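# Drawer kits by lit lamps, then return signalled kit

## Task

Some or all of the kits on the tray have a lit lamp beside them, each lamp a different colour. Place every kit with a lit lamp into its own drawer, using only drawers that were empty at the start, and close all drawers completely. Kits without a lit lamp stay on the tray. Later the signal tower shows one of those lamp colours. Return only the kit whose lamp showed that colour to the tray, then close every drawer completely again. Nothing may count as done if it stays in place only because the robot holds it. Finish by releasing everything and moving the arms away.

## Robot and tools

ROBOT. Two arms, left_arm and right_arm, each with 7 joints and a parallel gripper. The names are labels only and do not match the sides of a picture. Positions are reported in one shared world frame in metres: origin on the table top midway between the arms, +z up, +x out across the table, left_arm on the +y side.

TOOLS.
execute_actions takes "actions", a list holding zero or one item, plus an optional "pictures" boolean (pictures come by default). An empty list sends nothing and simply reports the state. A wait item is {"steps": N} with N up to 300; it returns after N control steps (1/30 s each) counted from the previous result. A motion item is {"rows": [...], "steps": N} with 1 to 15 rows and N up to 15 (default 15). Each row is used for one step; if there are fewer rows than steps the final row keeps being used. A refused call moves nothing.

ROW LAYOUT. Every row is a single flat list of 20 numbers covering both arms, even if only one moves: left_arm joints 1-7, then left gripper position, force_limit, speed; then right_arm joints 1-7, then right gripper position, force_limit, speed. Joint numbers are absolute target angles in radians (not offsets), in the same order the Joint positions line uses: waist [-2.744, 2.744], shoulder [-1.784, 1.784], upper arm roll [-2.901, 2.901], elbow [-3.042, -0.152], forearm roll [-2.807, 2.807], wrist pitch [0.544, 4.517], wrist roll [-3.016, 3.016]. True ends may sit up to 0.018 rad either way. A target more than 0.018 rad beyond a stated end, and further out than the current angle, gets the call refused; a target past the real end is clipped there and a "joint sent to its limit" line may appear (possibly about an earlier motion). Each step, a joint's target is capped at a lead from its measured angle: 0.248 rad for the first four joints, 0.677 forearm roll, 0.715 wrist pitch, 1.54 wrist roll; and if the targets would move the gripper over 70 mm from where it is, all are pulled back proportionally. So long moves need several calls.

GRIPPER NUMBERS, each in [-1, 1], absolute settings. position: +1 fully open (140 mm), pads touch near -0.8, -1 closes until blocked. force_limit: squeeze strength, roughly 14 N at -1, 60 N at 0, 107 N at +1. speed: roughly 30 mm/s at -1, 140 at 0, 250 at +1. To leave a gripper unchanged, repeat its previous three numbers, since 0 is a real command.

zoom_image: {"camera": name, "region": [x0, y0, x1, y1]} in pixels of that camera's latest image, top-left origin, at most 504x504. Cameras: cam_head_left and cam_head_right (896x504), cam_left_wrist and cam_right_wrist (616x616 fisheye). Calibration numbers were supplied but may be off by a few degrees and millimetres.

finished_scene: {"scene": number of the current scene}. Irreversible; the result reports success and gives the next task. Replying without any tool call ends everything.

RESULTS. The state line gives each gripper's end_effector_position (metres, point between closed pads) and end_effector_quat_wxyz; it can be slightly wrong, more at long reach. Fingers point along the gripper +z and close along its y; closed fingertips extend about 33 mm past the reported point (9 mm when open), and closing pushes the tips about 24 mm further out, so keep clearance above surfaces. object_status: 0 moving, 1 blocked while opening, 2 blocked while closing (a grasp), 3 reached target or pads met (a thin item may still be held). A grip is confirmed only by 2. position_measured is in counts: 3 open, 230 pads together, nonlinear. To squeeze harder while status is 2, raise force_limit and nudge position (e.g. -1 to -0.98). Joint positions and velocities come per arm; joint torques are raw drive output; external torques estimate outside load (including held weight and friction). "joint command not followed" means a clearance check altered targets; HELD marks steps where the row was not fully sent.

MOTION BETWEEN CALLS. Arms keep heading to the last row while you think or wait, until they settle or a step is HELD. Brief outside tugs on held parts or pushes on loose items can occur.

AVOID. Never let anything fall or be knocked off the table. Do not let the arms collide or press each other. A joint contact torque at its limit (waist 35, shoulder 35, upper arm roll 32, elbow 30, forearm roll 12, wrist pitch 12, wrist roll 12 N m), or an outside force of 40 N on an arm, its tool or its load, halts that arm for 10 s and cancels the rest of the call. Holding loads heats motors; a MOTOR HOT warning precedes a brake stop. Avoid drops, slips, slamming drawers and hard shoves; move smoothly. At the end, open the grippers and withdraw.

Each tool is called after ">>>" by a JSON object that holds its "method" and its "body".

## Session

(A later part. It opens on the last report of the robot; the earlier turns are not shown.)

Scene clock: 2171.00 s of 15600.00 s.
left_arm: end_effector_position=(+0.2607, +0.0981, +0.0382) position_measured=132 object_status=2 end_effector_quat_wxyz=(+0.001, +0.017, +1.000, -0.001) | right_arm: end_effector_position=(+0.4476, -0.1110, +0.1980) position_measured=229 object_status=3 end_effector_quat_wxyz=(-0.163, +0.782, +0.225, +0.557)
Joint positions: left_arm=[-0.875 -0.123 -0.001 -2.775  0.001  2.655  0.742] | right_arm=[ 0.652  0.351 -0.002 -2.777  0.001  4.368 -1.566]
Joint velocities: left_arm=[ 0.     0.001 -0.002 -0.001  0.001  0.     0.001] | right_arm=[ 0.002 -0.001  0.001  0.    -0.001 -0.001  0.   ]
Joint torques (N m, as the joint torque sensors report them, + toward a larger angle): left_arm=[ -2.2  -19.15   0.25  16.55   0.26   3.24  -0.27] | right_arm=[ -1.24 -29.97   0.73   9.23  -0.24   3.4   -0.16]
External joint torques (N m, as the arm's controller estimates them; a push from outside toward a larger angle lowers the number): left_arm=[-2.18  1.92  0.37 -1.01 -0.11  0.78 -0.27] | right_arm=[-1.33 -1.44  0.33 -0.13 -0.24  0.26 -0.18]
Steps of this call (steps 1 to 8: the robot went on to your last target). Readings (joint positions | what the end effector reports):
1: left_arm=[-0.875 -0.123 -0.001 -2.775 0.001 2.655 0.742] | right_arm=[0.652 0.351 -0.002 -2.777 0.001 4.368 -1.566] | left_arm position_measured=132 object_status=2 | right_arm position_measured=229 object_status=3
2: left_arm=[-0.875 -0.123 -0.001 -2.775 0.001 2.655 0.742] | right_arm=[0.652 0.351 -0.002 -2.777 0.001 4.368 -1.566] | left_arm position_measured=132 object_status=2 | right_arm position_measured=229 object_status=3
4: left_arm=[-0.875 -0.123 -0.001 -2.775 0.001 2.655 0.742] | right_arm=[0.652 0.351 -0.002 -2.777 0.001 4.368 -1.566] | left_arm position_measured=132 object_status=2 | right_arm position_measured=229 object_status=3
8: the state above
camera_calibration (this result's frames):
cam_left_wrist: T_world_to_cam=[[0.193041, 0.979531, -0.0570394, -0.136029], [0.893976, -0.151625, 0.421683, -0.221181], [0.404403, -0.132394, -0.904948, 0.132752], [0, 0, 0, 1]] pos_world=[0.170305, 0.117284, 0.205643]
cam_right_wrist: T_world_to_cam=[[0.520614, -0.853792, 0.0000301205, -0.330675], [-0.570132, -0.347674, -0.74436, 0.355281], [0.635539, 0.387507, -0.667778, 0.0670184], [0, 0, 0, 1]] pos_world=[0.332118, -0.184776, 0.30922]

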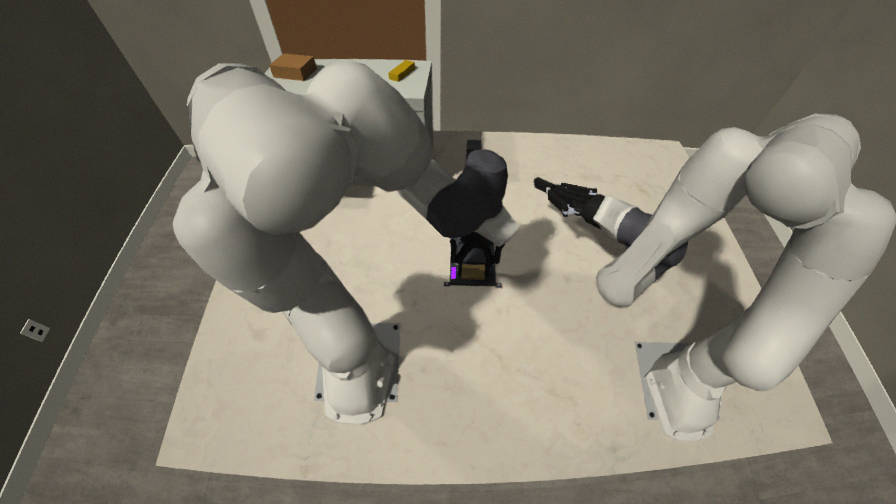

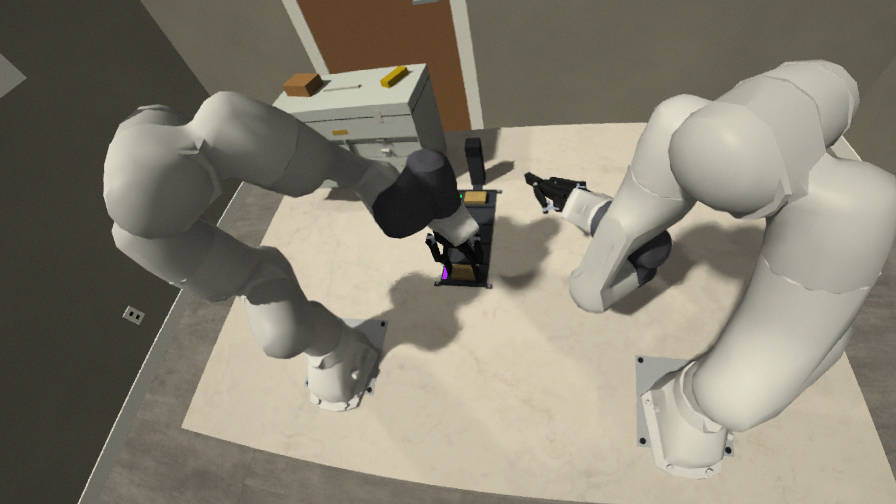

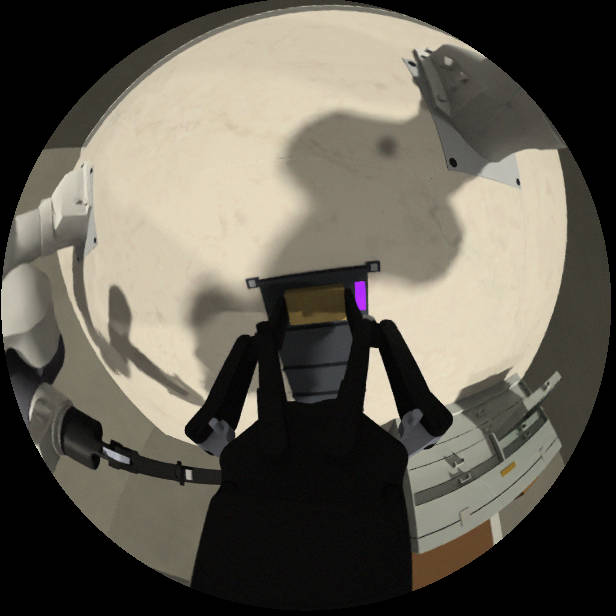

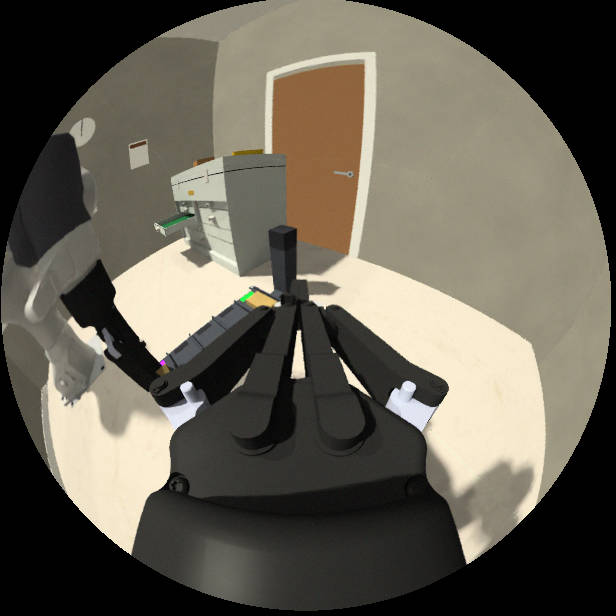

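>>> {"method": "execute_actions", "body": {"actions": [{"rows":[[-0.878,-0.17,0,-2.77,0,2.57,0.735,-1,-0.3,-0.5,0.65,0.35,0,-2.778,0,4.37,-1.571,-0.8,0,0]],"steps":8}], "pictures": false}}

>>> {"method": "execute_actions", "body": {"actions": [{"rows":[[-0.878,-0.3,0,-2.72,0,2.35,0.735,-1,-0.3,-0.5,0.65,0.35,0,-2.778,0,4.37,-1.571,-0.8,0,0]],"steps":10}], "pictures": false}}

>>> {"method": "execute_actions", "body": {"actions": [{"rows":[[-0.878,-0.5285,0,-2.461,0,1.93,2.035,-1,-0.3,-0.5,0.65,0.35,0,-2.778,0,4.37,-1.571,-0.8,0,0]]}], "pictures": false}}

>>> {"method": "execute_actions", "body": {"actions": [{"rows":[[0.401,-0.5285,0,-2.461,0,1.93,2.035,-1,-0.3,-0.5,0.65,0.35,0,-2.778,0,4.37,-1.571,-0.8,0,0]]}], "pictures": false}}

>>> {"method": "execute_actions", "body": {"actions": [{"steps":30}], "pictures": false}}

>>> {"method": "execute_actions", "body": {"actions": [{"rows":[[0.401,0.084,0,-1.8365,0,1.921,2.035,-1,-0.3,-0.5,0.65,0.35,0,-2.778,0,4.37,-1.571,-0.8,0,0]]}], "pictures": false}}

>>> {"method": "execute_actions", "body": {"actions": [{"steps":20}], "pictures": false}}

>>> {"method": "execute_actions", "body": {"actions": [{"rows":[[0.401,0.131,0,-1.9582,0,2.092,2.035,-1,-0.3,-0.5,0.65,0.35,0,-2.778,0,4.37,-1.571,-0.8,0,0]]}], "pictures": false}}

>>> {"method": "execute_actions", "body": {"actions": [{"steps":15}]}}

Scene clock: 2200.30 s of 15600.00 s.
left_arm: end_effector_position=(+0.2573, +0.1021, +0.0510) position_measured=132 object_status=2 end_effector_quat_wxyz=(-0.004, +0.017, +1.000, +0.005) | right_arm: end_effector_position=(+0.4476, -0.1110, +0.1980) position_measured=229 object_status=3 end_effector_quat_wxyz=(-0.163, +0.782, +0.225, +0.557)
Joint positions: left_arm=[-0.875 -0.167 -0.001 -2.771  0.001  2.591  0.742] | right_arm=[ 0.652  0.351 -0.002 -2.777  0.001  4.368 -1.566]
Joint velocities: left_arm=[ 0.    -0.009  0.001  0.001  0.002 -0.106  0.   ] | right_arm=[-0.     0.001  0.    -0.001 -0.001  0.    -0.   ]
Joint torques (N m, as the joint torque sensors report them, + toward a larger angle): left_arm=[ -2.25 -21.93   1.29  18.1    0.38   2.01  -0.28] | right_arm=[ -0.74 -30.35   1.     9.25  -0.21   3.39  -0.14]
External joint torques (N m, as the arm's controller estimates them; a push from outside toward a larger angle lowers the number): left_arm=[-2.25 -1.94  1.43 -0.07 -0.03 -0.43 -0.28] | right_arm=[-0.74 -1.91  0.67 -0.06 -0.22  0.25 -0.17]
Steps of this call (steps 1 to 15: the robot went on to your last target; steps 16 to 90: nothing new was sent; then 26.03 s passed at rest; steps 91 to 98: all 8 steps of this action). Readings (joint positions | what the end effector reports):
91: left_arm=[-0.875 -0.131 -0.001 -2.776 0.001 2.641 0.742] | right_arm=[0.652 0.351 -0.002 -2.777 0.001 4.368 -1.566] | left_arm position_measured=132 object_status=2 | right_arm position_measured=229 object_status=3
92: left_arm=[-0.875 -0.143 -0.001 -2.775 0.001 2.628 0.742] | right_arm=[0.652 0.351 -0.002 -2.777 0.001 4.368 -1.566] | left_arm position_measured=132 object_status=2 | right_arm position_measured=229 object_status=3
94: left_arm=[-0.875 -0.159 -0.001 -2.773 0.001 2.611 0.742] | right_arm=[0.652 0.351 -0.002 -2.777 0.001 4.368 -1.566] | left_arm position_measured=132 object_status=2 | right_arm position_measured=229 object_status=3
98: the state above

Scene clock: 2200.63 s of 15600.00 s.
left_arm: end_effector_position=(+0.2565, +0.1031, +0.1039) position_measured=132 object_status=2 end_effector_quat_wxyz=(-0.011, +0.017, +1.000, +0.013) | right_arm: end_effector_position=(+0.4476, -0.1110, +0.1980) position_measured=229 object_status=3 end_effector_quat_wxyz=(-0.163, +0.782, +0.225, +0.557)
Joint positions: left_arm=[-0.875 -0.298 -0.001 -2.719  0.001  2.388  0.742] | right_arm=[ 0.652  0.351 -0.002 -2.777  0.001  4.368 -1.566]
Joint velocities: left_arm=[ 0.001 -0.001  0.001 -0.009 -0.001 -0.212  0.   ] | right_arm=[ 0.     0.    -0.    -0.001  0.     0.    -0.001]
Joint torques (N m, as the joint torque sensors report them, + toward a larger angle): left_arm=[ -1.6  -19.13   0.96  19.2    0.42   2.    -0.14] | right_arm=[ -0.8  -30.62   0.39   8.99  -0.24   3.42  -0.13]
External joint torques (N m, as the arm's controller estimates them; a push from outside toward a larger angle lowers the number): left_arm=[-1.62 -0.81  1.19 -2.02 -0.1  -0.51 -0.15] | right_arm=[-0.77 -2.21  0.09 -0.29 -0.26  0.29 -0.16]
Steps of this call (steps 1 to 10: all 10 steps of this action). Readings (joint positions | what the end effector reports):
1: left_arm=[-0.875 -0.188 -0.001 -2.767 0.001 2.548 0.742] | right_arm=[0.652 0.351 -0.002 -2.777 0.001 4.368 -1.566] | left_arm position_measured=132 object_status=2 | right_arm position_measured=229 object_status=3
2: left_arm=[-0.875 -0.222 -0.001 -2.757 0.001 2.510 0.742] | right_arm=[0.652 0.351 -0.002 -2.777 0.001 4.368 -1.566] | left_arm position_measured=132 object_status=2 | right_arm position_measured=229 object_status=3
4: left_arm=[-0.875 -0.271 -0.001 -2.732 0.001 2.461 0.742] | right_arm=[0.652 0.351 -0.002 -2.777 0.001 4.368 -1.566] | left_arm position_measured=132 object_status=2 | right_arm position_measured=229 object_status=3
8: left_arm=[-0.875 -0.298 -0.001 -2.719 0.001 2.405 0.742] | right_arm=[0.652 0.351 -0.002 -2.777 0.001 4.368 -1.566] | left_arm position_measured=132 object_status=2 | right_arm position_measured=229 object_status=3
10: the state above

Scene clock: 2201.13 s of 15600.00 s.
left_arm: end_effector_position=(+0.2714, +0.0859, +0.2749) position_measured=132 object_status=2 end_effector_quat_wxyz=(+0.020, +0.476, +0.879, -0.007) | right_arm: end_effector_position=(+0.4476, -0.1110, +0.1980) position_measured=229 object_status=3 end_effector_quat_wxyz=(-0.163, +0.782, +0.225, +0.557)
Joint positions: left_arm=[-0.875 -0.53  -0.001 -2.461  0.001  1.974  1.7  ] | right_arm=[ 0.652  0.351 -0.002 -2.777  0.001  4.368 -1.566]
Joint velocities: left_arm=[ 0.     0.011 -0.001 -0.01   0.001 -0.253  1.088] | right_arm=[-0.     0.     0.    -0.001 -0.    -0.    -0.   ]
Joint torques (N m, as the joint torque sensors report them, + toward a larger angle): left_arm=[ -1.44 -13.63   1.29  24.87   0.69   2.24   0.73] | right_arm=[ -0.93 -30.42   0.22   8.69  -0.27   3.42  -0.15]
External joint torques (N m, as the arm's controller estimates them; a push from outside toward a larger angle lowers the number): left_arm=[-1.37  0.49  1.84 -0.11 -0.09 -0.44  0.74] | right_arm=[-0.97 -1.94 -0.14 -0.63 -0.28  0.29 -0.17]
Steps of this call (steps 1 to 15: all 15 steps of this action). Readings (joint positions | what the end effector reports):
1: left_arm=[-0.875 -0.310 -0.001 -2.705 0.001 2.348 0.796] | right_arm=[0.652 0.351 -0.002 -2.777 0.001 4.368 -1.566] | left_arm position_measured=132 object_status=2 | right_arm position_measured=229 object_status=3
2: left_arm=[-0.875 -0.335 -0.001 -2.677 0.001 2.312 0.852] | right_arm=[0.652 0.351 -0.002 -2.777 0.001 4.368 -1.566] | left_arm position_measured=132 object_status=2 | right_arm position_measured=229 object_status=3
4: left_arm=[-0.875 -0.392 -0.001 -2.611 0.001 2.242 0.980] | right_arm=[0.652 0.351 -0.002 -2.777 0.001 4.368 -1.566] | left_arm position_measured=132 object_status=2 | right_arm position_measured=229 object_status=3
8: left_arm=[-0.875 -0.503 -0.001 -2.488 0.001 2.090 1.321] | right_arm=[0.652 0.351 -0.002 -2.777 0.001 4.368 -1.566] | left_arm position_measured=132 object_status=2 | right_arm position_measured=229 object_status=3
15: the state above

Scene clock: 2201.63 s of 15600.00 s.
left_arm: end_effector_position=(+0.4006, +0.3665, +0.2711) position_measured=132 object_status=2 end_effector_quat_wxyz=(+0.005, +0.204, +0.979, +0.000) | right_arm: end_effector_position=(+0.4476, -0.1110, +0.1980) position_measured=229 object_status=3 end_effector_quat_wxyz=(-0.163, +0.782, +0.225, +0.557)
Joint positions: left_arm=[-0.074 -0.528 -0.001 -2.461 -0.001  1.942  1.92 ] | right_arm=[ 0.652  0.351 -0.002 -2.777  0.001  4.368 -1.566]
Joint velocities: left_arm=[ 1.589  0.     0.077  0.     0.005 -0.021  0.244] | right_arm=[-0.    -0.001  0.     0.    -0.001  0.001 -0.   ]
Joint torques (N m, as the joint torque sensors report them, + toward a larger angle): left_arm=[ -3.71 -13.64  -3.75  23.72   1.04   1.65   0.49] | right_arm=[ -0.84 -30.13   0.24   8.86  -0.25   3.44  -0.15]
External joint torques (N m, as the arm's controller estimates them; a push from outside toward a larger angle lowers the number): left_arm=[ 2.78  0.89  0.51 -0.06  0.48 -0.54  0.5 ] | right_arm=[-0.78 -1.64 -0.04 -0.47 -0.27  0.3  -0.18]
Steps of this call (steps 1 to 15: all 15 steps of this action). Readings (joint positions | what the end effector reports):
1: left_arm=[-0.839 -0.530 -0.015 -2.461 -0.001 1.969 1.724] | right_arm=[0.652 0.351 -0.002 -2.777 0.001 4.368 -1.566] | left_arm position_measured=132 object_status=2 | right_arm position_measured=229 object_status=3
2: left_arm=[-0.790 -0.530 -0.016 -2.461 -0.001 1.965 1.745] | right_arm=[0.652 0.351 -0.002 -2.777 0.001 4.368 -1.566] | left_arm position_measured=132 object_status=2 | right_arm position_measured=229 object_status=3
4: left_arm=[-0.685 -0.529 -0.012 -2.461 -0.001 1.959 1.783] | right_arm=[0.652 0.351 -0.002 -2.777 0.001 4.368 -1.566] | left_arm position_measured=132 object_status=2 | right_arm position_measured=229 object_status=3
8: left_arm=[-0.467 -0.529 -0.005 -2.461 -0.001 1.950 1.845] | right_arm=[0.652 0.351 -0.002 -2.777 0.001 4.368 -1.566] | left_arm position_measured=132 object_status=2 | right_arm position_measured=229 object_status=3
15: the state above

Scene clock: 2202.63 s of 15600.00 s.
left_arm: end_effector_position=(+0.3656, +0.5469, +0.2703) position_measured=132 object_status=2 end_effector_quat_wxyz=(+0.001, +0.019, +1.000, -0.001) | right_arm: end_effector_position=(+0.4476, -0.1110, +0.1980) position_measured=229 object_status=3 end_effector_quat_wxyz=(-0.163, +0.782, +0.225, +0.557)
Joint positions: left_arm=[ 0.398 -0.528  0.003 -2.461 -0.     1.933  2.023] | right_arm=[ 0.652  0.351 -0.002 -2.777  0.001  4.368 -1.566]
Joint velocities: left_arm=[-0.002 -0.     0.001  0.    -0.002 -0.001  0.016] | right_arm=[ 0.001  0.     0.001 -0.    -0.001  0.    -0.   ]
Joint torques (N m, as the joint torque sensors report them, + toward a larger angle): left_arm=[  1.9  -13.28  -1.06  23.7    1.13   2.02   0.48] | right_arm=[ -1.17 -30.2    0.9    9.23  -0.24   3.38  -0.13]
External joint torques (N m, as the arm's controller estimates them; a push from outside toward a larger angle lowers the number): left_arm=[ 1.92  0.28 -0.52 -0.56  0.34 -0.39  0.48] | right_arm=[-1.2  -1.76  0.55 -0.09 -0.25  0.25 -0.15]
Steps of this call (steps 1 to 30: the robot went on to your last target). Readings (joint positions | what the end effector reports):
1: left_arm=[-0.018 -0.528 -0.001 -2.461 -0.001 1.942 1.928] | right_arm=[0.652 0.351 -0.002 -2.777 0.001 4.368 -1.566] | left_arm position_measured=132 object_status=2 | right_arm position_measured=229 object_status=3
2: left_arm=[0.039 -0.528 -0.001 -2.461 -0.001 1.941 1.935] | right_arm=[0.652 0.351 -0.002 -2.777 0.001 4.368 -1.566] | left_arm position_measured=132 object_status=2 | right_arm position_measured=229 object_status=3
4: left_arm=[0.153 -0.528 -0.000 -2.461 -0.001 1.940 1.948] | right_arm=[0.652 0.351 -0.002 -2.777 0.001 4.368 -1.566] | left_arm position_measured=132 object_status=2 | right_arm position_measured=229 object_status=3
8: left_arm=[0.347 -0.528 0.007 -2.461 -0.001 1.938 1.974] | right_arm=[0.652 0.351 -0.002 -2.777 0.001 4.368 -1.566] | left_arm position_measured=132 object_status=2 | right_arm position_measured=229 object_status=3
30: the state above

Scene clock: 2203.13 s of 15600.00 s.
left_arm: end_effector_position=(+0.5423, +0.6250, +0.2617) position_measured=132 object_status=2 end_effector_quat_wxyz=(-0.005, +0.020, +1.000, -0.003) | right_arm: end_effector_position=(+0.4476, -0.1110, +0.1980) position_measured=229 object_status=3 end_effector_quat_wxyz=(-0.163, +0.782, +0.225, +0.557)
Joint positions: left_arm=[ 0.399  0.086  0.002 -1.849 -0.001  1.922  2.027] | right_arm=[ 0.652  0.351 -0.002 -2.777  0.001  4.368 -1.566]
Joint velocities: left_arm=[ 0.     0.002  0.     0.1    0.001 -0.     0.004] | right_arm=[ 0.    -0.001  0.001  0.001 -0.     0.001 -0.   ]
Joint torques (N m, as the joint torque sensors report them, + toward a larger angle): left_arm=[  0.75 -36.75  -0.9   25.29   1.21   2.24   0.43] | right_arm=[ -1.   -30.47   0.08   9.26  -0.22   3.41  -0.13]
External joint torques (N m, as the arm's controller estimates them; a push from outside toward a larger angle lowers the number): left_arm=[ 0.68  0.19 -1.06  0.4   0.4  -0.21  0.43] | right_arm=[-0.99 -1.96 -0.23 -0.1  -0.23  0.26 -0.16]
Steps of this call (steps 1 to 15: all 15 steps of this action). Readings (joint positions | what the end effector reports):
1: left_arm=[0.399 -0.482 0.003 -2.408 -0.001 1.913 2.024] | right_arm=[0.652 0.351 -0.002 -2.777 0.001 4.368 -1.566] | left_arm position_measured=132 object_status=2 | right_arm position_measured=229 object_status=3
2: left_arm=[0.399 -0.415 0.003 -2.337 -0.001 1.915 2.024] | right_arm=[0.652 0.351 -0.002 -2.777 0.001 4.368 -1.566] | left_arm position_measured=132 object_status=2 | right_arm position_measured=229 object_status=3
4: left_arm=[0.399 -0.283 0.003 -2.200 -0.001 1.916 2.025] | right_arm=[0.652 0.351 -0.002 -2.777 0.001 4.368 -1.566] | left_arm position_measured=132 object_status=2 | right_arm position_measured=229 object_status=3
8: left_arm=[0.399 -0.025 0.002 -1.937 -0.001 1.921 2.026] | right_arm=[0.652 0.351 -0.002 -2.777 0.001 4.368 -1.566] | left_arm position_measured=132 object_status=2 | right_arm position_measured=229 object_status=3
15: the state above

Scene clock: 2203.80 s of 15600.00 s.
left_arm: end_effector_position=(+0.5455, +0.6264, +0.2661) position_measured=132 object_status=2 end_effector_quat_wxyz=(-0.001, +0.021, +1.000, -0.001) | right_arm: end_effector_position=(+0.4476, -0.1110, +0.1980) position_measured=229 object_status=3 end_effector_quat_wxyz=(-0.163, +0.782, +0.225, +0.557)
Joint positions: left_arm=[ 0.399  0.086  0.002 -1.839 -0.001  1.922  2.028] | right_arm=[ 0.652  0.351 -0.002 -2.777  0.001  4.368 -1.566]
Joint velocities: left_arm=[ 0.     0.     0.    -0.001 -0.    -0.001 -0.   ] | right_arm=[-0.     0.001 -0.001  0.    -0.001  0.001 -0.   ]
Joint torques (N m, as the joint torque sensors report them, + toward a larger angle): left_arm=[  0.62 -36.15  -0.98  25.54   1.29   2.32   0.46] | right_arm=[ -1.33 -30.33  -0.03   8.88  -0.23   3.39  -0.1 ]
External joint torques (N m, as the arm's controller estimates them; a push from outside toward a larger angle lowers the number): left_arm=[ 0.6  -1.19 -1.09  1.29  0.49 -0.07  0.46] | right_arm=[-1.22 -1.82 -0.26 -0.49 -0.27  0.25 -0.13]
Steps of this call (steps 1 to 15: the robot went on to your last target; steps 16 to 20: nothing new was sent). Readings (joint positions | what the end effector reports):
1: left_arm=[0.399 0.086 0.002 -1.845 -0.001 1.922 2.027] | right_arm=[0.652 0.351 -0.002 -2.777 0.001 4.368 -1.566] | left_arm position_measured=132 object_status=2 | right_arm position_measured=229 object_status=3
2: left_arm=[0.399 0.086 0.002 -1.843 -0.001 1.922 2.027] | right_arm=[0.652 0.351 -0.002 -2.777 0.001 4.368 -1.566] | left_arm position_measured=132 object_status=2 | right_arm position_measured=229 object_status=3
4: left_arm=[0.399 0.086 0.002 -1.840 -0.001 1.922 2.027] | right_arm=[0.652 0.351 -0.002 -2.777 0.001 4.368 -1.566] | left_arm position_measured=132 object_status=2 | right_arm position_measured=229 object_status=3
8: left_arm=[0.399 0.086 0.002 -1.839 -0.001 1.922 2.028] | right_arm=[0.652 0.351 -0.002 -2.777 0.001 4.368 -1.566] | left_arm position_measured=132 object_status=2 | right_arm position_measured=229 object_status=3
20: the state above
All arms were judged still, so your last target was given up. Only a new action makes them travel on or press farther. Fingers that are still opening or closing keep moving.

Scene clock: 2204.30 s of 15600.00 s.
left_arm: end_effector_position=(+0.5412, +0.6246, +0.1946) position_measured=132 object_status=2 end_effector_quat_wxyz=(-0.007, +0.021, +1.000, -0.004) | right_arm: end_effector_position=(+0.4476, -0.1110, +0.1980) position_measured=229 object_status=3 end_effector_quat_wxyz=(-0.163, +0.782, +0.225, +0.557)
Joint positions: left_arm=[ 0.399  0.134  0.002 -1.96  -0.001  2.078  2.028] | right_arm=[ 0.652  0.351 -0.002 -2.777  0.001  4.368 -1.566]
Joint velocities: left_arm=[ 0.    -0.009 -0.002  0.001 -0.001  0.058  0.   ] | right_arm=[-0.     0.     0.     0.     0.002  0.     0.001]
Joint torques (N m, as the joint torque sensors report them, + toward a larger angle): left_arm=[  0.72 -36.86  -1.3   24.49   1.15   3.28   0.49] | right_arm=[ -0.87 -30.15   0.43   9.24  -0.17   3.41  -0.16]
External joint torques (N m, as the arm's controller estimates them; a push from outside toward a larger angle lowers the number): left_arm=[ 0.85 -1.52 -1.31  1.23  0.43  0.98  0.49] | right_arm=[-0.85 -1.71  0.12 -0.04 -0.19  0.28 -0.18]
Steps of this call (steps 1 to 15: all 15 steps of this action). Readings (joint positions | what the end effector reports):
1: left_arm=[0.399 0.084 0.002 -1.861 -0.001 1.954 2.028] | right_arm=[0.652 0.351 -0.002 -2.777 0.001 4.368 -1.566] | left_arm position_measured=132 object_status=2 | right_arm position_measured=229 object_status=3
2: left_arm=[0.399 0.090 0.002 -1.888 -0.001 1.979 2.028] | right_arm=[0.652 0.351 -0.002 -2.777 0.001 4.368 -1.566] | left_arm position_measured=132 object_status=2 | right_arm position_measured=229 object_status=3
4: left_arm=[0.399 0.116 0.002 -1.930 -0.001 2.014 2.028] | right_arm=[0.652 0.351 -0.002 -2.777 0.001 4.368 -1.566] | left_arm position_measured=132 object_status=2 | right_arm position_measured=229 object_status=3
8: left_arm=[0.399 0.140 0.002 -1.961 -0.001 2.050 2.028] | right_arm=[0.652 0.351 -0.002 -2.777 0.001 4.368 -1.566] | left_arm position_measured=132 object_status=2 | right_arm position_measured=229 object_status=3
15: the state above

Scene clock: 2204.80 s of 15600.00 s.
left_arm: end_effector_position=(+0.5437, +0.6257, +0.1954) position_measured=132 object_status=2 end_effector_quat_wxyz=(-0.003, +0.021, +1.000, -0.002) | right_arm: end_effector_position=(+0.4476, -0.1110, +0.1980) position_measured=229 object_status=3 end_effector_quat_wxyz=(-0.163, +0.782, +0.225, +0.557)
Joint positions: left_arm=[ 0.399  0.134  0.002 -1.96  -0.001  2.086  2.028] | right_arm=[ 0.652  0.351 -0.002 -2.777  0.001  4.368 -1.566]
Joint velocities: left_arm=[0.    0.    0.    0.    0.001 0.002 0.001] | right_arm=[-0.001  0.001  0.     0.     0.001 -0.    -0.   ]
Joint torques (N m, as the joint torque sensors report them, + toward a larger angle): left_arm=[  0.39 -37.97  -1.2   24.83   1.15   3.23   0.34] | right_arm=[ -0.85 -30.45   0.56   8.77  -0.21   3.4   -0.13]
External joint torques (N m, as the arm's controller estimates them; a push from outside toward a larger angle lowers the number): left_arm=[ 0.34 -2.09 -1.38  1.23  0.41  0.85  0.34] | right_arm=[-0.8  -1.98  0.28 -0.55 -0.24  0.27 -0.16]
Steps of this call (steps 1 to 15: the robot went on to your last target). Readings (joint positions | what the end effector reports):
1: left_arm=[0.399 0.134 0.002 -1.960 -0.001 2.080 2.028] | right_arm=[0.652 0.351 -0.002 -2.777 0.001 4.368 -1.566] | left_arm position_measured=132 object_status=2 | right_arm position_measured=229 object_status=3
2: left_arm=[0.399 0.134 0.002 -1.960 -0.001 2.081 2.028] | right_arm=[0.652 0.351 -0.002 -2.777 0.001 4.368 -1.566] | left_arm position_measured=132 object_status=2 | right_arm position_measured=229 object_status=3
4: left_arm=[0.399 0.134 0.002 -1.960 -0.001 2.083 2.028] | right_arm=[0.652 0.351 -0.002 -2.777 0.001 4.368 -1.566] | left_arm position_measured=132 object_status=2 | right_arm position_measured=229 object_status=3
8: left_arm=[0.399 0.134 0.002 -1.960 -0.001 2.085 2.028] | right_arm=[0.652 0.351 -0.002 -2.777 0.001 4.368 -1.566] | left_arm position_measured=132 object_status=2 | right_arm position_measured=229 object_status=3
15: the state above
All arms were judged still, so your last target was given up. Only a new action makes them travel on or press farther. Fingers that are still opening or closing keep moving.
camera_calibration (this result's frames):
cam_left_wrist: T_world_to_cam=[[0.199716, 0.977968, -0.0607639, -0.700415], [0.896741, -0.157429, 0.413609, -0.456812], [0.39493, -0.137094, -0.908425, 0.239189], [0, 0, 0, 1]] pos_world=[0.455064, 0.645859, 0.363666]
cam_right_wrist: T_world_to_cam=[[0.520614, -0.853792, 0.0000300496, -0.330675], [-0.570132, -0.347674, -0.74436, 0.355281], [0.635539, 0.387507, -0.667778, 0.0670185], [0, 0, 0, 1]] pos_world=[0.332118, -0.184776, 0.30922]

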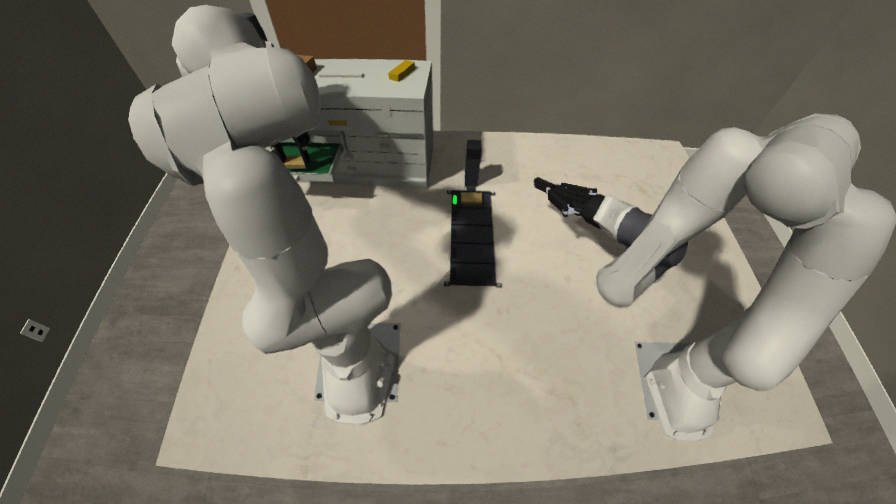

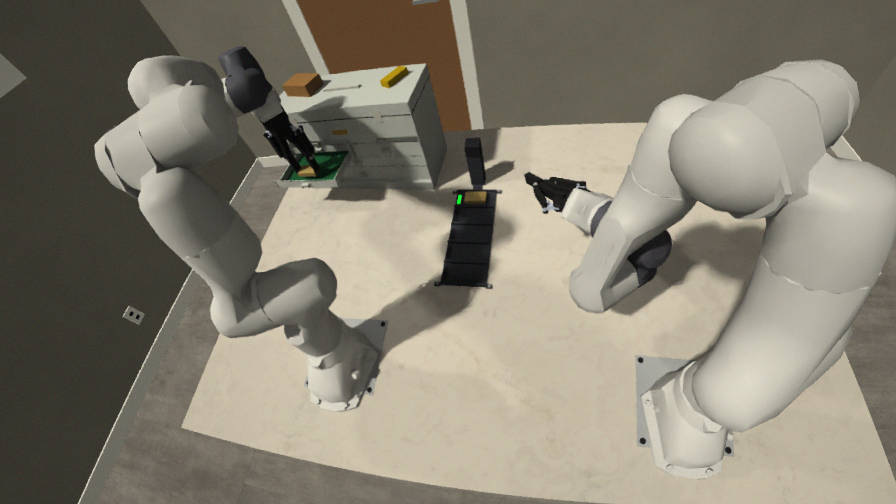

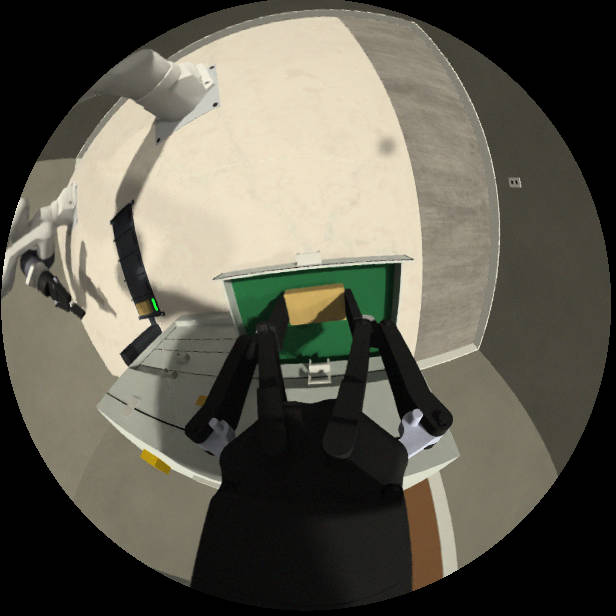

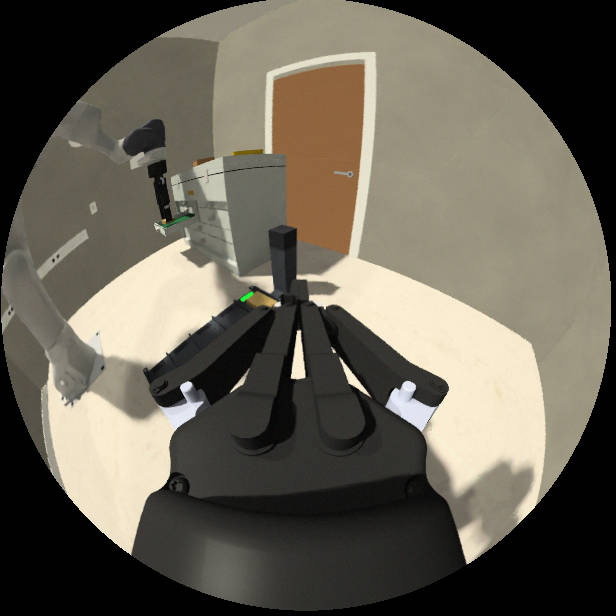

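Descend gradually (per mm: q2 +.001, q4 −.00137, q6 +.0024).

>>> {"method": "execute_actions", "body": {"actions": [{"rows":[[0.401,0.143,0,-1.974,0,2.124,2.035,-1,-0.3,-0.5,0.65,0.35,0,-2.778,0,4.37,-1.571,-0.8,0,0]]}], "pictures": false}}

>>> {"method": "execute_actions", "body": {"actions": [{"rows":[[0.401,0.148,0,-1.981,0,2.136,2.035,-1,-0.3,-0.5,0.65,0.35,0,-2.778,0,4.37,-1.571,-0.8,0,0]]}], "pictures": false}}

>>> {"method": "execute_actions", "body": {"actions": [{"rows":[[0.401,0.152,0,-1.9865,0,2.146,2.035,-1,-0.3,-0.5,0.65,0.35,0,-2.778,0,4.37,-1.571,-0.8,0,0]]}], "pictures": false}}

Scene clock: 2216.80 s of 15600.00 s.
left_arm: end_effector_position=(+0.5458, +0.6266, +0.1862) position_measured=132 object_status=2 end_effector_quat_wxyz=(-0.000, +0.021, +1.000, -0.000) | right_arm: end_effector_position=(+0.4476, -0.1110, +0.1980) position_measured=229 object_status=3 end_effector_quat_wxyz=(-0.163, +0.782, +0.225, +0.557)
Joint positions: left_arm=[ 0.399  0.143  0.002 -1.974 -0.001  2.117  2.028] | right_arm=[ 0.652  0.351 -0.002 -2.777  0.001  4.368 -1.566]
Joint velocities: left_arm=[ 0.    -0.001  0.    -0.     0.     0.01   0.001] | right_arm=[ 0.    -0.     0.001 -0.    -0.001  0.001 -0.001]
Joint torques (N m, as the joint torque sensors report them, + toward a larger angle): left_arm=[  0.53 -36.48  -0.98  22.72   1.06   3.28   0.36] | right_arm=[ -0.79 -30.35   0.53   9.03  -0.25   3.44  -0.12]
External joint torques (N m, as the arm's controller estimates them; a push from outside toward a larger angle lowers the number): left_arm=[ 0.43 -0.25 -1.21 -0.82  0.34  0.87  0.36] | right_arm=[-0.88 -1.83  0.12 -0.32 -0.24  0.29 -0.15]
Steps of this call (steps 1 to 90: nothing new was sent; then 8.50 s passed at rest; steps 91 to 105: all 15 steps of this action). Readings (joint positions | what the end effector reports):
91: left_arm=[0.399 0.134 0.002 -1.963 -0.001 2.093 2.028] | right_arm=[0.652 0.351 -0.002 -2.777 0.001 4.368 -1.566] | left_arm position_measured=132 object_status=2 | right_arm position_measured=229 object_status=3
92: left_arm=[0.399 0.136 0.002 -1.965 -0.001 2.098 2.028] | right_arm=[0.652 0.351 -0.002 -2.777 0.001 4.368 -1.566] | left_arm position_measured=132 object_status=2 | right_arm position_measured=229 object_status=3
94: left_arm=[0.399 0.140 0.002 -1.970 -0.001 2.105 2.028] | right_arm=[0.652 0.351 -0.002 -2.777 0.001 4.368 -1.566] | left_arm position_measured=132 object_status=2 | right_arm position_measured=229 object_status=3
98: left_arm=[0.399 0.143 0.002 -1.974 -0.001 2.112 2.028] | right_arm=[0.652 0.351 -0.002 -2.777 0.001 4.368 -1.566] | left_arm position_measured=132 object_status=2 | right_arm position_measured=229 object_status=3
105: the state above

Scene clock: 2217.30 s of 15600.00 s.
left_arm: end_effector_position=(+0.5463, +0.6268, +0.1817) position_measured=132 object_status=2 end_effector_quat_wxyz=(+0.001, +0.021, +1.000, +0.000) | right_arm: end_effector_position=(+0.4476, -0.1110, +0.1980) position_measured=229 object_status=3 end_effector_quat_wxyz=(-0.163, +0.782, +0.225, +0.557)
Joint positions: left_arm=[ 0.399  0.148  0.002 -1.981 -0.001  2.13   2.028] | right_arm=[ 0.652  0.351 -0.002 -2.777  0.001  4.368 -1.566]
Joint velocities: left_arm=[-0.    -0.    -0.001  0.002 -0.001  0.005 -0.001] | right_arm=[-0.001 -0.    -0.001 -0.001  0.001 -0.    -0.   ]
Joint torques (N m, as the joint torque sensors report them, + toward a larger angle): left_arm=[  0.38 -36.38  -0.85  22.96   1.1    3.36   0.41] | right_arm=[ -0.77 -30.71   0.43   8.8   -0.21   3.39  -0.15]
External joint torques (N m, as the arm's controller estimates them; a push from outside toward a larger angle lowers the number): left_arm=[ 0.49  0.   -0.9  -0.63  0.38  0.93  0.41] | right_arm=[-0.74 -2.24  0.13 -0.49 -0.23  0.25 -0.17]
Steps of this call (steps 1 to 15: all 15 steps of this action). Readings (joint positions | what the end effector reports):
1: left_arm=[0.399 0.144 0.002 -1.975 -0.001 2.120 2.028] | right_arm=[0.652 0.351 -0.002 -2.777 0.001 4.368 -1.566] | left_arm position_measured=132 object_status=2 | right_arm position_measured=229 object_status=3
2: left_arm=[0.399 0.144 0.002 -1.977 -0.001 2.122 2.028] | right_arm=[0.652 0.351 -0.002 -2.777 0.001 4.368 -1.566] | left_arm position_measured=132 object_status=2 | right_arm position_measured=229 object_status=3
4: left_arm=[0.399 0.146 0.002 -1.979 -0.001 2.125 2.028] | right_arm=[0.652 0.351 -0.002 -2.777 0.001 4.368 -1.566] | left_arm position_measured=132 object_status=2 | right_arm position_measured=229 object_status=3
8: left_arm=[0.399 0.148 0.002 -1.981 -0.001 2.128 2.028] | right_arm=[0.652 0.351 -0.002 -2.777 0.001 4.368 -1.566] | left_arm position_measured=132 object_status=2 | right_arm position_measured=229 object_status=3
15: the state above

Scene clock: 2217.80 s of 15600.00 s.
left_arm: end_effector_position=(+0.5464, +0.6269, +0.1778) position_measured=132 object_status=2 end_effector_quat_wxyz=(+0.001, +0.021, +1.000, +0.000) | right_arm: end_effector_position=(+0.4476, -0.1110, +0.1980) position_measured=229 object_status=3 end_effector_quat_wxyz=(-0.163, +0.782, +0.225, +0.557)
Joint positions: left_arm=[ 0.399  0.152  0.002 -1.986 -0.001  2.14   2.028] | right_arm=[ 0.652  0.351 -0.002 -2.777  0.001  4.368 -1.566]
Joint velocities: left_arm=[-0.    -0.     0.001 -0.001 -0.     0.004  0.001] | right_arm=[ 0.002  0.    -0.001  0.     0.     0.001  0.001]
Joint torques (N m, as the joint torque sensors report them, + toward a larger angle): left_arm=[  1.19 -35.94  -1.    22.72   1.1    3.26   0.43] | right_arm=[ -0.9  -30.3    0.51   9.06  -0.26   3.41  -0.16]
External joint torques (N m, as the arm's controller estimates them; a push from outside toward a larger angle lowers the number): left_arm=[ 1.15  0.31 -1.2  -0.65  0.38  0.85  0.43] | right_arm=[-0.95 -1.88  0.14 -0.26 -0.26  0.27 -0.18]
Steps of this call (steps 1 to 15: all 15 steps of this action). Readings (joint positions | what the end effector reports):
1: left_arm=[0.399 0.148 0.002 -1.982 -0.001 2.132 2.028] | right_arm=[0.652 0.351 -0.002 -2.777 0.001 4.368 -1.566] | left_arm position_measured=132 object_status=2 | right_arm position_measured=229 object_status=3
2: left_arm=[0.399 0.149 0.002 -1.983 -0.001 2.134 2.028] | right_arm=[0.652 0.351 -0.002 -2.777 0.001 4.368 -1.566] | left_arm position_measured=132 object_status=2 | right_arm position_measured=229 object_status=3
4: left_arm=[0.399 0.150 0.002 -1.985 -0.001 2.136 2.028] | right_arm=[0.652 0.351 -0.002 -2.777 0.001 4.368 -1.566] | left_arm position_measured=132 object_status=2 | right_arm position_measured=229 object_status=3
8: left_arm=[0.399 0.152 0.002 -1.986 -0.001 2.138 2.028] | right_arm=[0.652 0.351 -0.002 -2.777 0.001 4.368 -1.566] | left_arm position_measured=132 object_status=2 | right_arm position_measured=229 object_status=3
15: the state above

>>> {"method": "execute_actions", "body": {"actions": [{"rows":[[0.401,0.156,0,-1.992,0,2.156,2.035,-1,-0.3,-0.5,0.65,0.35,0,-2.778,0,4.37,-1.571,-0.8,0,0]],"steps":12}], "pictures": false}}

>>> {"method": "execute_actions", "body": {"actions": [{"rows":[[0.401,0.16,0,-1.997,0,2.165,2.035,-1,-0.3,-0.5,0.65,0.35,0,-2.778,0,4.37,-1.571,-0.8,0,0]],"steps":12}], "pictures": false}}

>>> {"method": "execute_actions", "body": {"actions": [{"rows":[[0.401,0.164,0,-2.002,0,2.174,2.035,-1,-0.3,-0.5,0.65,0.35,0,-2.778,0,4.37,-1.571,-0.8,0,0]],"steps":12}], "pictures": false}}

Scene clock: 2225.73 s of 15600.00 s.
left_arm: end_effector_position=(+0.5476, +0.6274, +0.1763) position_measured=132 object_status=2 end_effector_quat_wxyz=(+0.003, +0.021, +1.000, +0.001) | right_arm: end_effector_position=(+0.4476, -0.1110, +0.1980) position_measured=229 object_status=3 end_effector_quat_wxyz=(-0.163, +0.782, +0.225, +0.557)
Joint positions: left_arm=[ 0.399  0.153  0.002 -1.989 -0.001  2.149  2.029] | right_arm=[ 0.652  0.351 -0.002 -2.777  0.001  4.368 -1.566]
Joint velocities: left_arm=[ 0.001  0.001 -0.    -0.001  0.001  0.005  0.   ] | right_arm=[ 0.001 -0.001 -0.     0.    -0.001 -0.     0.001]
Joint torques (N m, as the joint torque sensors report them, + toward a larger angle): left_arm=[  0.81 -34.64  -1.1   21.19   1.19   3.6    0.45] | right_arm=[ -1.16 -29.94  -0.1    8.8   -0.25   3.4   -0.17]
External joint torques (N m, as the arm's controller estimates them; a push from outside toward a larger angle lowers the number): left_arm=[ 0.72  1.59 -1.33 -2.15  0.47  1.18  0.45] | right_arm=[-1.23 -1.48 -0.49 -0.48 -0.24  0.27 -0.19]
Steps of this call (steps 1 to 15: the robot went on to your last target; steps 16 to 90: nothing new was sent; then 4.53 s passed at rest; steps 91 to 102: all 12 steps of this action). Readings (joint positions | what the end effector reports):
91: left_arm=[0.399 0.152 0.002 -1.987 -0.001 2.143 2.028] | right_arm=[0.652 0.351 -0.002 -2.777 0.001 4.368 -1.566] | left_arm position_measured=132 object_status=2 | right_arm position_measured=229 object_status=3
92: left_arm=[0.399 0.152 0.002 -1.988 -0.001 2.144 2.028] | right_arm=[0.652 0.351 -0.002 -2.777 0.001 4.368 -1.566] | left_arm position_measured=132 object_status=2 | right_arm position_measured=229 object_status=3
94: left_arm=[0.399 0.153 0.002 -1.989 -0.001 2.147 2.028] | right_arm=[0.652 0.351 -0.002 -2.777 0.001 4.368 -1.566] | left_arm position_measured=132 object_status=2 | right_arm position_measured=229 object_status=3
98: left_arm=[0.399 0.153 0.002 -1.989 -0.001 2.149 2.028] | right_arm=[0.652 0.351 -0.002 -2.777 0.001 4.368 -1.566] | left_arm position_measured=132 object_status=2 | right_arm position_measured=229 object_status=3
102: the state above

Scene clock: 2226.13 s of 15600.00 s.
left_arm: end_effector_position=(+0.5492, +0.6275, +0.1759) position_measured=132 object_status=2 end_effector_quat_wxyz=(+0.006, +0.022, +1.000, +0.002) | right_arm: end_effector_position=(+0.4476, -0.1110, +0.1980) position_measured=229 object_status=3 end_effector_quat_wxyz=(-0.163, +0.782, +0.225, +0.557)
Joint positions: left_arm=[ 0.399  0.153  0.001 -1.992 -0.001  2.158  2.029] | right_arm=[ 0.652  0.351 -0.002 -2.777  0.001  4.368 -1.566]
Joint velocities: left_arm=[ 0.001  0.     0.    -0.     0.001  0.007  0.002] | right_arm=[ 0.002  0.    -0.001  0.     0.    -0.    -0.001]
Joint torques (N m, as the joint torque sensors report them, + toward a larger angle): left_arm=[  0.24 -32.11  -0.04  19.66   1.16   3.42   0.34] | right_arm=[ -0.83 -30.47   0.23   8.81  -0.25   3.38  -0.11]
External joint torques (N m, as the arm's controller estimates them; a push from outside toward a larger angle lowers the number): left_arm=[ 0.24  4.01 -0.19 -3.6   0.45  1.01  0.34] | right_arm=[-0.89 -2.07 -0.15 -0.48 -0.25  0.25 -0.14]
Steps of this call (steps 1 to 12: all 12 steps of this action). Readings (joint positions | what the end effector reports):
1: left_arm=[0.399 0.153 0.002 -1.990 -0.001 2.151 2.029] | right_arm=[0.652 0.351 -0.002 -2.777 0.001 4.368 -1.566] | left_arm position_measured=132 object_status=2 | right_arm position_measured=229 object_status=3
2: left_arm=[0.399 0.153 0.002 -1.991 -0.001 2.153 2.029] | right_arm=[0.652 0.351 -0.002 -2.777 0.001 4.368 -1.566] | left_arm position_measured=132 object_status=2 | right_arm position_measured=229 object_status=3
4: left_arm=[0.399 0.153 0.002 -1.991 -0.001 2.154 2.029] | right_arm=[0.652 0.351 -0.002 -2.777 0.001 4.368 -1.566] | left_arm position_measured=132 object_status=2 | right_arm position_measured=229 object_status=3
8: left_arm=[0.399 0.153 0.001 -1.992 -0.001 2.157 2.029] | right_arm=[0.652 0.351 -0.002 -2.777 0.001 4.368 -1.566] | left_arm position_measured=132 object_status=2 | right_arm position_measured=229 object_status=3
12: the state above

Scene clock: 2226.53 s of 15600.00 s.
left_arm: end_effector_position=(+0.5512, +0.6275, +0.1756) position_measured=132 object_status=2 end_effector_quat_wxyz=(+0.009, +0.022, +1.000, +0.004) | right_arm: end_effector_position=(+0.4476, -0.1110, +0.1980) position_measured=229 object_status=3 end_effector_quat_wxyz=(-0.163, +0.782, +0.225, +0.557)
Joint positions: left_arm=[ 0.399  0.153 -0.    -1.994 -0.001  2.167  2.029] | right_arm=[ 0.652  0.351 -0.002 -2.777  0.001  4.368 -1.566]
Joint velocities: left_arm=[-0.002 -0.001 -0.    -0.001 -0.001  0.005  0.001] | right_arm=[ 0.001  0.     0.     0.    -0.001  0.    -0.001]
Joint torques (N m, as the joint torque sensors report them, + toward a larger angle): left_arm=[  1.2  -29.41   0.64  18.72   1.19   3.56   0.46] | right_arm=[ -1.07 -30.73   0.59   9.14  -0.31   3.4   -0.16]
External joint torques (N m, as the arm's controller estimates them; a push from outside toward a larger angle lowers the number): left_arm=[ 1.28  6.87  0.55 -4.63  0.48  1.11  0.46] | right_arm=[-1.09 -2.31  0.25 -0.12 -0.32  0.27 -0.18]
Steps of this call (steps 1 to 12: all 12 steps of this action). Readings (joint positions | what the end effector reports):
1: left_arm=[0.399 0.153 0.001 -1.993 -0.001 2.159 2.029] | right_arm=[0.652 0.351 -0.002 -2.777 0.001 4.368 -1.566] | left_arm position_measured=132 object_status=2 | right_arm position_measured=229 object_status=3
2: left_arm=[0.399 0.153 0.001 -1.993 -0.001 2.161 2.029] | right_arm=[0.652 0.351 -0.002 -2.777 0.001 4.368 -1.566] | left_arm position_measured=132 object_status=2 | right_arm position_measured=229 object_status=3
4: left_arm=[0.399 0.153 0.001 -1.993 -0.001 2.163 2.029] | right_arm=[0.652 0.351 -0.002 -2.777 0.001 4.368 -1.566] | left_arm position_measured=132 object_status=2 | right_arm position_measured=229 object_status=3
8: left_arm=[0.399 0.153 0.000 -1.994 -0.001 2.166 2.029] | right_arm=[0.652 0.351 -0.002 -2.777 0.001 4.368 -1.566] | left_arm position_measured=132 object_status=2 | right_arm position_measured=229 object_status=3
12: the state above


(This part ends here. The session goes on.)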